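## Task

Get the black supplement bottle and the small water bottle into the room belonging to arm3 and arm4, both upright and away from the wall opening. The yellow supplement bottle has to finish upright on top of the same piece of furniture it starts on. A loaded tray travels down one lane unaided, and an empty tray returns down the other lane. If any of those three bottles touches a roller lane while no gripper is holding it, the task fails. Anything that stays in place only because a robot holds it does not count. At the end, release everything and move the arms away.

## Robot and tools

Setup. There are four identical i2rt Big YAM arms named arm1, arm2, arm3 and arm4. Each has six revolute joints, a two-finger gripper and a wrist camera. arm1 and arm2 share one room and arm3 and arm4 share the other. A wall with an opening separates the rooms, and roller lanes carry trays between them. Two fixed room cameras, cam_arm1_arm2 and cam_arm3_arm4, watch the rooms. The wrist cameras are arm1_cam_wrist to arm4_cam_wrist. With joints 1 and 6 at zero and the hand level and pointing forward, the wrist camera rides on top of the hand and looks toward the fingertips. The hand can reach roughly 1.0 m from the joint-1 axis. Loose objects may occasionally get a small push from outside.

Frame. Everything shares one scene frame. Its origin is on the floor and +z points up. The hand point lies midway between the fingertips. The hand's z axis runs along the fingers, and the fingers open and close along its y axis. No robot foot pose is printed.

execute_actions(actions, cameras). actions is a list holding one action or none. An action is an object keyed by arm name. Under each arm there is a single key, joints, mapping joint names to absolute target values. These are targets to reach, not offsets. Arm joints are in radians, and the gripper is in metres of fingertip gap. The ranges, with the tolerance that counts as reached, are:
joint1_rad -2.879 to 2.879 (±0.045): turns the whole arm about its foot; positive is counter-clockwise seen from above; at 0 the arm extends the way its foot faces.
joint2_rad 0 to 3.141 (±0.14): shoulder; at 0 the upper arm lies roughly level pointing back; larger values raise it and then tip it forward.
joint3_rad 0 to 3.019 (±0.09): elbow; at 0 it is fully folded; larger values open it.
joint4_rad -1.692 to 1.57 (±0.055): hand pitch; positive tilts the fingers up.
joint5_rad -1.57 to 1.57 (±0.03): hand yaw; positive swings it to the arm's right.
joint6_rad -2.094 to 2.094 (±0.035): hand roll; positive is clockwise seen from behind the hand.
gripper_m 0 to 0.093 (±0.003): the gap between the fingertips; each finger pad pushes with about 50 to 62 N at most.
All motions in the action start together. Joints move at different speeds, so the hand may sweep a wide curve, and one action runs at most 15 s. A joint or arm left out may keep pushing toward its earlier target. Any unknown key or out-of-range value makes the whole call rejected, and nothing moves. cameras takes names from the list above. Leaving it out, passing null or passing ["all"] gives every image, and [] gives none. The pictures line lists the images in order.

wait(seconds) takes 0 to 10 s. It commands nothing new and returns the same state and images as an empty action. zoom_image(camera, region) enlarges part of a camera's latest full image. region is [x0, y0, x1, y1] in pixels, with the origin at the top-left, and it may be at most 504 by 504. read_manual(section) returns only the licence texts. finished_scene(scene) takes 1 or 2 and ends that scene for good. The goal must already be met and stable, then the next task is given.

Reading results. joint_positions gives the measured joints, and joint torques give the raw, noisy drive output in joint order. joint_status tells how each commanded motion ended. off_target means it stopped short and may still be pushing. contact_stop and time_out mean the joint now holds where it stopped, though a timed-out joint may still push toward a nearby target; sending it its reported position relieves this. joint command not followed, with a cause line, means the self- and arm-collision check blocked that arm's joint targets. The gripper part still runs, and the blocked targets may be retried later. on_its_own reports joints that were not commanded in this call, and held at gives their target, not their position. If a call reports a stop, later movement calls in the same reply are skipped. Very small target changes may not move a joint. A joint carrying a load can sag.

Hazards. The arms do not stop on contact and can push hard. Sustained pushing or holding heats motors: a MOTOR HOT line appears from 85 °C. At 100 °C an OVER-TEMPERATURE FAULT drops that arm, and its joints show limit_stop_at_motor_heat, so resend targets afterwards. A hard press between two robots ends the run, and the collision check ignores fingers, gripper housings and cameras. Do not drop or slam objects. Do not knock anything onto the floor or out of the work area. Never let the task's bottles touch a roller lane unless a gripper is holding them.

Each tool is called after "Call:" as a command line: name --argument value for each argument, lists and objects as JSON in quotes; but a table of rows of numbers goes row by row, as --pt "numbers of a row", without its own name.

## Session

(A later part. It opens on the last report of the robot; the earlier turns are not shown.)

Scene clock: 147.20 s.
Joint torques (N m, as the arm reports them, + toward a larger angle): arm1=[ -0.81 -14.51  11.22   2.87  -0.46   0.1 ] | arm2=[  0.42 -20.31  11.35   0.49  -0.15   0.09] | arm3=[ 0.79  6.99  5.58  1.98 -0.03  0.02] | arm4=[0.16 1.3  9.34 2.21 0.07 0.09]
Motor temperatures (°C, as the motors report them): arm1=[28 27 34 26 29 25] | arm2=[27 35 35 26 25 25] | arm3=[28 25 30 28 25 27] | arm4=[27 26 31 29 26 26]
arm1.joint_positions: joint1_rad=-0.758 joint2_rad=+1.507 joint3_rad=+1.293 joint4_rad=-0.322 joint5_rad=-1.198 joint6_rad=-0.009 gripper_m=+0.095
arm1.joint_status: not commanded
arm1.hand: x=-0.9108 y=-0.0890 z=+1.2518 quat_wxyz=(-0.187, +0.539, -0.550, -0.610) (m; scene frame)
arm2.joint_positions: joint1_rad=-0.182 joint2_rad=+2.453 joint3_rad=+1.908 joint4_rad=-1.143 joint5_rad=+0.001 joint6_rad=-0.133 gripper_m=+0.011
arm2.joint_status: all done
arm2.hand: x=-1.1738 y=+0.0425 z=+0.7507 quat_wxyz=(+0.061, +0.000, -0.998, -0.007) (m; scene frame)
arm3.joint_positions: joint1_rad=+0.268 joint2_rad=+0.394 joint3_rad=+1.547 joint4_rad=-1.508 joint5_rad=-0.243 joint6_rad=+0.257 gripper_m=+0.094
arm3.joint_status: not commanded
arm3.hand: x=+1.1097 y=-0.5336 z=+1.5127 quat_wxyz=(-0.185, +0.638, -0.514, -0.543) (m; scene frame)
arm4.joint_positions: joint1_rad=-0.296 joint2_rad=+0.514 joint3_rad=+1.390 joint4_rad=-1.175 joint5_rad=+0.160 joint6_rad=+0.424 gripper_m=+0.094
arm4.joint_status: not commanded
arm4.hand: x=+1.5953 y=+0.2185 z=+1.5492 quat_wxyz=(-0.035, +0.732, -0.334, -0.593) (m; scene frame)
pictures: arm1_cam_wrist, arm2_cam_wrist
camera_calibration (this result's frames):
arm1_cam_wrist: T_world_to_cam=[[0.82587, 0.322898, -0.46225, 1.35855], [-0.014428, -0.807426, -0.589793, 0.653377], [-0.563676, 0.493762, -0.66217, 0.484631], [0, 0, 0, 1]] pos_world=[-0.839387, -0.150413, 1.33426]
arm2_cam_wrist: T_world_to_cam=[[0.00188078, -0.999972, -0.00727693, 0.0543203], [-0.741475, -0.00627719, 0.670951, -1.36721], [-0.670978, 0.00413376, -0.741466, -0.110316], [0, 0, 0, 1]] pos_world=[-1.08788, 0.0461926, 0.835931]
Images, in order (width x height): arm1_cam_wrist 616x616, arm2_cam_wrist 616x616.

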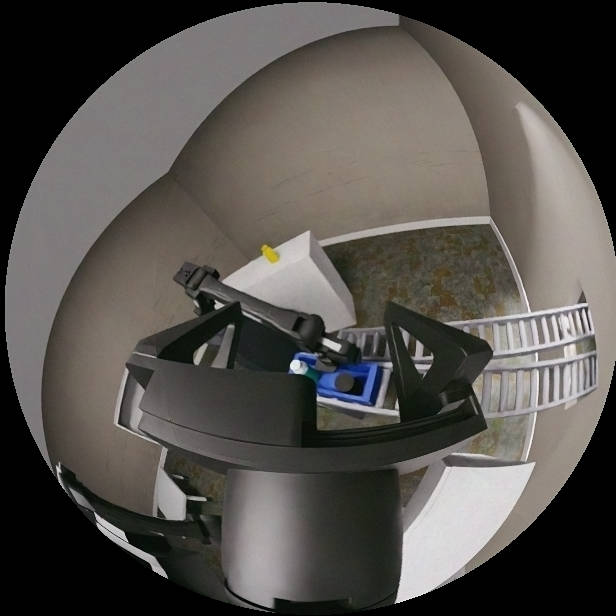

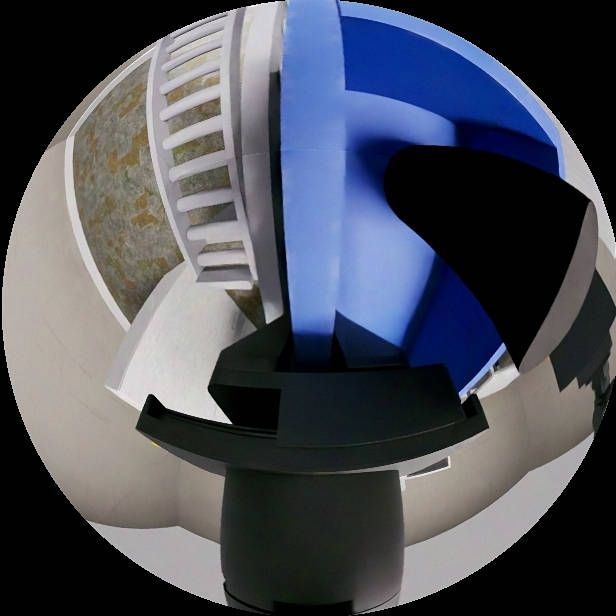

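Seated between the rails.

Call:
execute_actions --actions '[{"arm2":{"joints":{"gripper_m":0.026,"joint2_rad":2.1,"joint4_rad":-1.35}}}]' --cameras '["cam_arm1_arm2"]'

Call:
wait --seconds 10

Scene clock: 151.30 s.
Joint torques (N m, as the arm reports them, + toward a larger angle): arm1=[ -0.81 -14.3   11.21   2.84  -0.44   0.09] | arm2=[  0.56 -18.62  11.7   -0.04  -0.12   0.1 ] | arm3=[ 0.79  6.95  5.57  1.97 -0.03  0.02] | arm4=[0.2  2.36 9.39 2.14 0.06 0.06]
Motor temperatures (°C, as the motors report them): arm1=[28 27 34 26 29 25] | arm2=[27 35 35 26 25 25] | arm3=[28 25 31 28 25 27] | arm4=[27 26 31 29 26 26]
arm1.joint_positions: joint1_rad=-0.758 joint2_rad=+1.507 joint3_rad=+1.293 joint4_rad=-0.322 joint5_rad=-1.198 joint6_rad=-0.009 gripper_m=+0.095
arm1.joint_status: not commanded
arm1.hand: x=-0.9108 y=-0.0890 z=+1.2518 quat_wxyz=(-0.187, +0.539, -0.550, -0.610) (m; scene frame)
arm2.joint_positions: joint1_rad=-0.182 joint2_rad=+2.104 joint3_rad=+1.925 joint4_rad=-1.335 joint5_rad=+0.001 joint6_rad=-0.133 gripper_m=+0.026
arm2.joint_status: all done
arm2.hand: x=-1.1647 y=+0.0423 z=+0.9832 quat_wxyz=(-0.026, +0.001, -1.000, +0.005) (m; scene frame)
arm3.joint_positions: joint1_rad=+0.268 joint2_rad=+0.394 joint3_rad=+1.547 joint4_rad=-1.508 joint5_rad=-0.243 joint6_rad=+0.257 gripper_m=+0.094
arm3.joint_status: not commanded
arm3.hand: x=+1.1097 y=-0.5336 z=+1.5127 quat_wxyz=(-0.185, +0.638, -0.514, -0.543) (m; scene frame)
arm4.joint_positions: joint1_rad=-0.296 joint2_rad=+0.514 joint3_rad=+1.390 joint4_rad=-1.175 joint5_rad=+0.160 joint6_rad=+0.424 gripper_m=+0.094
arm4.joint_status: not commanded
arm4.hand: x=+1.5953 y=+0.2185 z=+1.5492 quat_wxyz=(-0.035, +0.732, -0.334, -0.593) (m; scene frame)
pictures: cam_arm1_arm2
Images, in order (width x height): cam_arm1_arm2 896x504.

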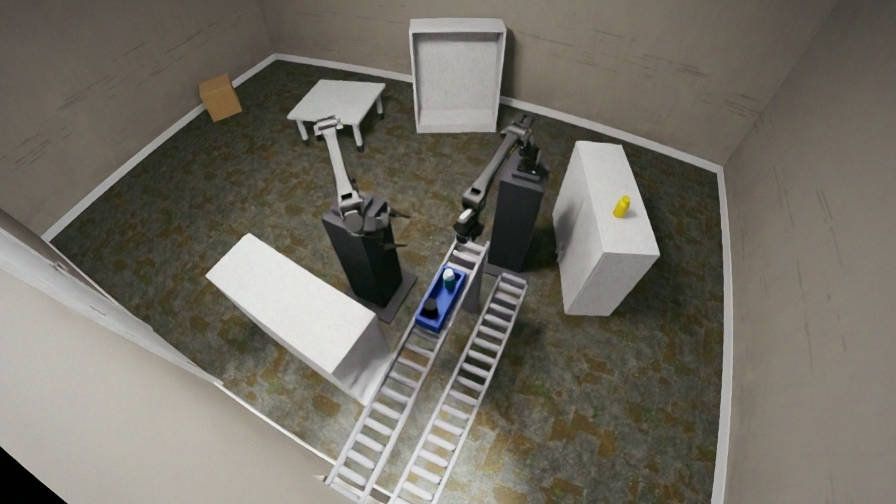

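Scene clock: 161.30 s.
Joint torques (N m, as the arm reports them, + toward a larger angle): arm1=[ -0.85 -14.4   11.2    2.83  -0.45   0.1 ] | arm2=[  0.67 -18.88  11.58  -0.01  -0.1    0.08] | arm3=[ 0.78  7.01  5.59  1.96 -0.04  0.03] | arm4=[0.3  1.83 9.31 2.29 0.06 0.02]
Motor temperatures (°C, as the motors report them): arm1=[28 27 34 26 29 25] | arm2=[27 34 36 26 25 25] | arm3=[28 25 31 28 25 27] | arm4=[27 26 31 29 26 26]
arm1.joint_positions: joint1_rad=-0.758 joint2_rad=+1.507 joint3_rad=+1.293 joint4_rad=-0.322 joint5_rad=-1.198 joint6_rad=-0.009 gripper_m=+0.095
arm1.joint_status: not commanded
arm1.hand: x=-0.9108 y=-0.0890 z=+1.2518 quat_wxyz=(-0.187, +0.539, -0.550, -0.610) (m; scene frame)
arm2.joint_positions: joint1_rad=-0.182 joint2_rad=+2.104 joint3_rad=+1.925 joint4_rad=-1.335 joint5_rad=+0.001 joint6_rad=-0.133 gripper_m=+0.026
arm2.joint_status: all done
arm2.hand: x=-1.1647 y=+0.0423 z=+0.9832 quat_wxyz=(-0.026, +0.001, -1.000, +0.005) (m; scene frame)
arm3.joint_positions: joint1_rad=+0.268 joint2_rad=+0.394 joint3_rad=+1.547 joint4_rad=-1.508 joint5_rad=-0.243 joint6_rad=+0.257 gripper_m=+0.094
arm3.joint_status: not commanded
arm3.hand: x=+1.1097 y=-0.5336 z=+1.5127 quat_wxyz=(-0.185, +0.638, -0.514, -0.543) (m; scene frame)
arm4.joint_positions: joint1_rad=-0.296 joint2_rad=+0.514 joint3_rad=+1.390 joint4_rad=-1.175 joint5_rad=+0.160 joint6_rad=+0.424 gripper_m=+0.094
arm4.joint_status: not commanded
arm4.hand: x=+1.5953 y=+0.2185 z=+1.5492 quat_wxyz=(-0.035, +0.732, -0.334, -0.593) (m; scene frame)
wait: 10.00 s; at rest by 0.27 s
pictures: arm1_cam_wrist, arm2_cam_wrist, arm3_cam_wrist, arm4_cam_wrist, cam_arm1_arm2, cam_arm3_arm4
camera_calibration (this result's frames):
arm1_cam_wrist: T_world_to_cam=[[0.82587, 0.322898, -0.46225, 1.35855], [-0.014428, -0.807426, -0.589793, 0.653377], [-0.563676, 0.493762, -0.66217, 0.484631], [0, 0, 0, 1]] pos_world=[-0.839387, -0.150413, 1.33426]
arm2_cam_wrist: T_world_to_cam=[[0.002204, -0.999872, 0.0158724, 0.0334028], [-0.846234, 0.00659209, 0.53277, -1.50321], [-0.532806, -0.014606, -0.846111, 0.332805], [0, 0, 0, 1]] pos_world=[-1.09482, 0.0481688, 1.08193]
Images, in order (width x height): arm1_cam_wrist 616x616, arm2_cam_wrist 616x616, arm3_cam_wrist 616x616, arm4_cam_wrist 616x616, cam_arm1_arm2 896x504, cam_arm3_arm4 896x504.

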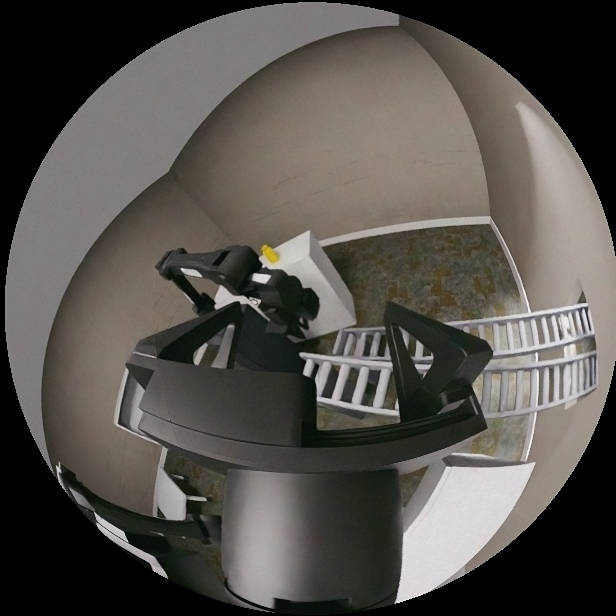

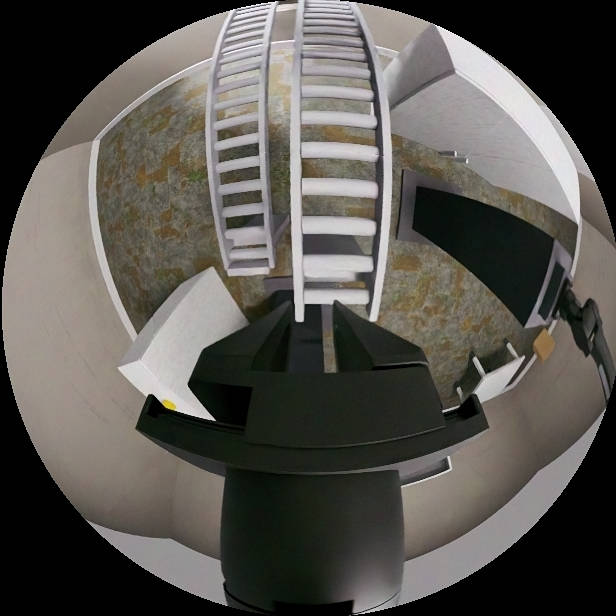

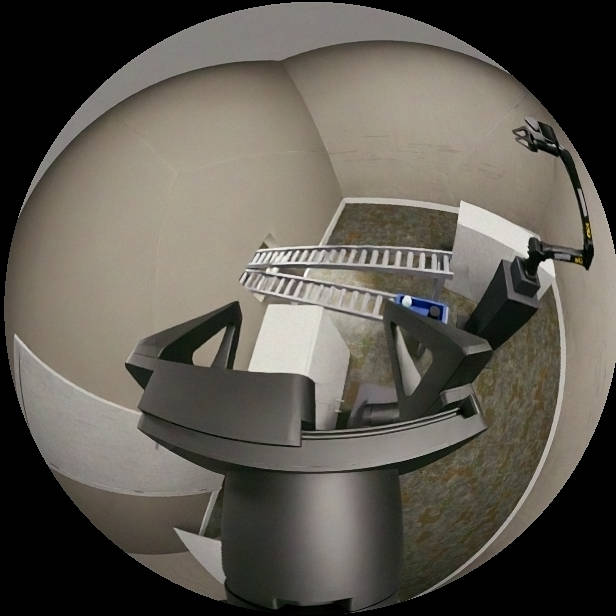

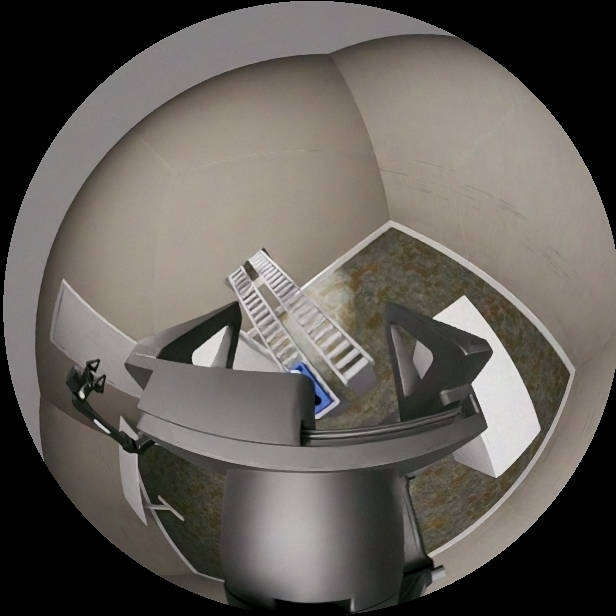

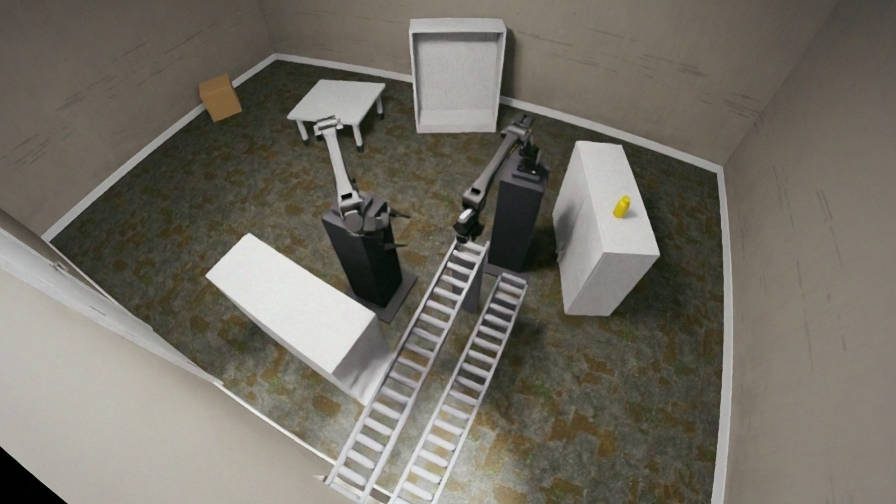

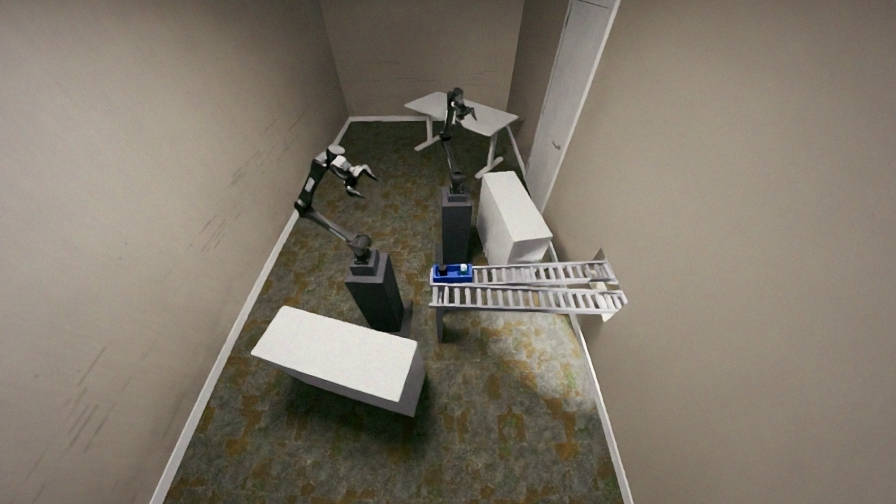

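Call:
execute_actions --actions '[]' --cameras '["cam_arm3_arm4"]'

Call:
zoom_image --camera "cam_arm3_arm4" --region '[415,245,495,300]'

Scene clock: 163.50 s.
Joint torques (N m, as the arm reports them, + toward a larger angle): arm1=[ -0.63 -14.45  11.25   2.84  -0.44   0.1 ] | arm2=[  0.46 -19.04  11.57  -0.11  -0.11   0.1 ] | arm3=[ 0.7   7.03  5.57  1.98 -0.03  0.02] | arm4=[1.06 2.14 9.26 2.23 0.05 0.03]
Motor temperatures (°C, as the motors report them): arm1=[28 27 34 26 29 25] | arm2=[27 34 36 26 25 25] | arm3=[28 25 31 28 25 27] | arm4=[27 26 31 29 26 26]
arm1.joint_positions: joint1_rad=-0.758 joint2_rad=+1.507 joint3_rad=+1.293 joint4_rad=-0.322 joint5_rad=-1.198 joint6_rad=-0.009 gripper_m=+0.095
arm1.joint_status: not commanded
arm1.hand: x=-0.9108 y=-0.0890 z=+1.2518 quat_wxyz=(-0.187, +0.539, -0.550, -0.610) (m; scene frame)
arm2.joint_positions: joint1_rad=-0.182 joint2_rad=+2.104 joint3_rad=+1.925 joint4_rad=-1.335 joint5_rad=+0.001 joint6_rad=-0.133 gripper_m=+0.026
arm2.joint_status: all done
arm2.hand: x=-1.1647 y=+0.0423 z=+0.9832 quat_wxyz=(-0.026, +0.001, -1.000, +0.005) (m; scene frame)
arm3.joint_positions: joint1_rad=+0.268 joint2_rad=+0.394 joint3_rad=+1.547 joint4_rad=-1.508 joint5_rad=-0.243 joint6_rad=+0.257 gripper_m=+0.094
arm3.joint_status: not commanded
arm3.hand: x=+1.1097 y=-0.5336 z=+1.5127 quat_wxyz=(-0.185, +0.638, -0.514, -0.543) (m; scene frame)
arm4.joint_positions: joint1_rad=-0.296 joint2_rad=+0.514 joint3_rad=+1.390 joint4_rad=-1.175 joint5_rad=+0.160 joint6_rad=+0.424 gripper_m=+0.094
arm4.joint_status: not commanded
arm4.hand: x=+1.5953 y=+0.2185 z=+1.5492 quat_wxyz=(-0.035, +0.732, -0.334, -0.593) (m; scene frame)
pictures: cam_arm3_arm4
Images, in order (width x height): cam_arm3_arm4 896x504.

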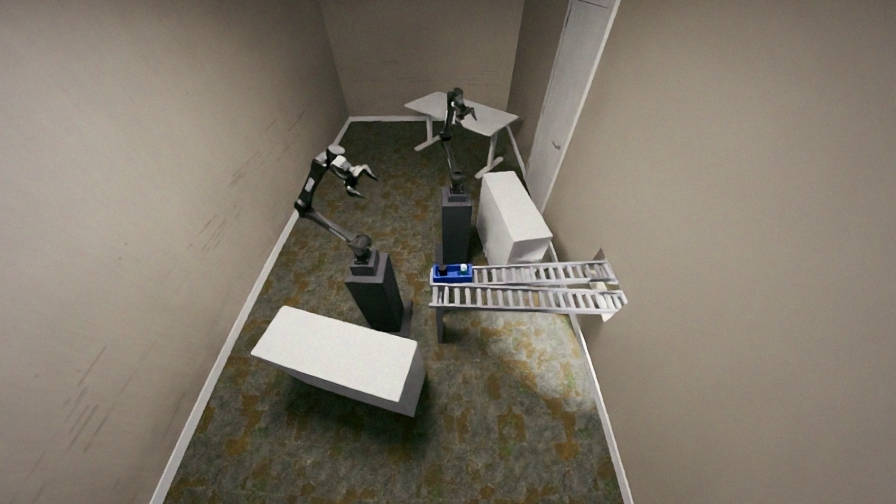

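Region (415, 245, 495, 300) of cam_arm3_arm4's 896x504 image, scaled by 6.300, with more detail than that image has; it fills the top 346 rows of this view, and the rest is white.

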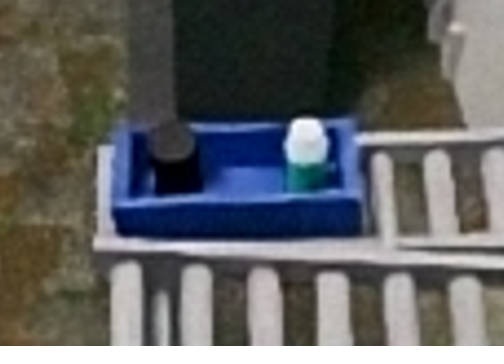

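Call:
finished_scene --scene 1

The scene is finished: the task was done.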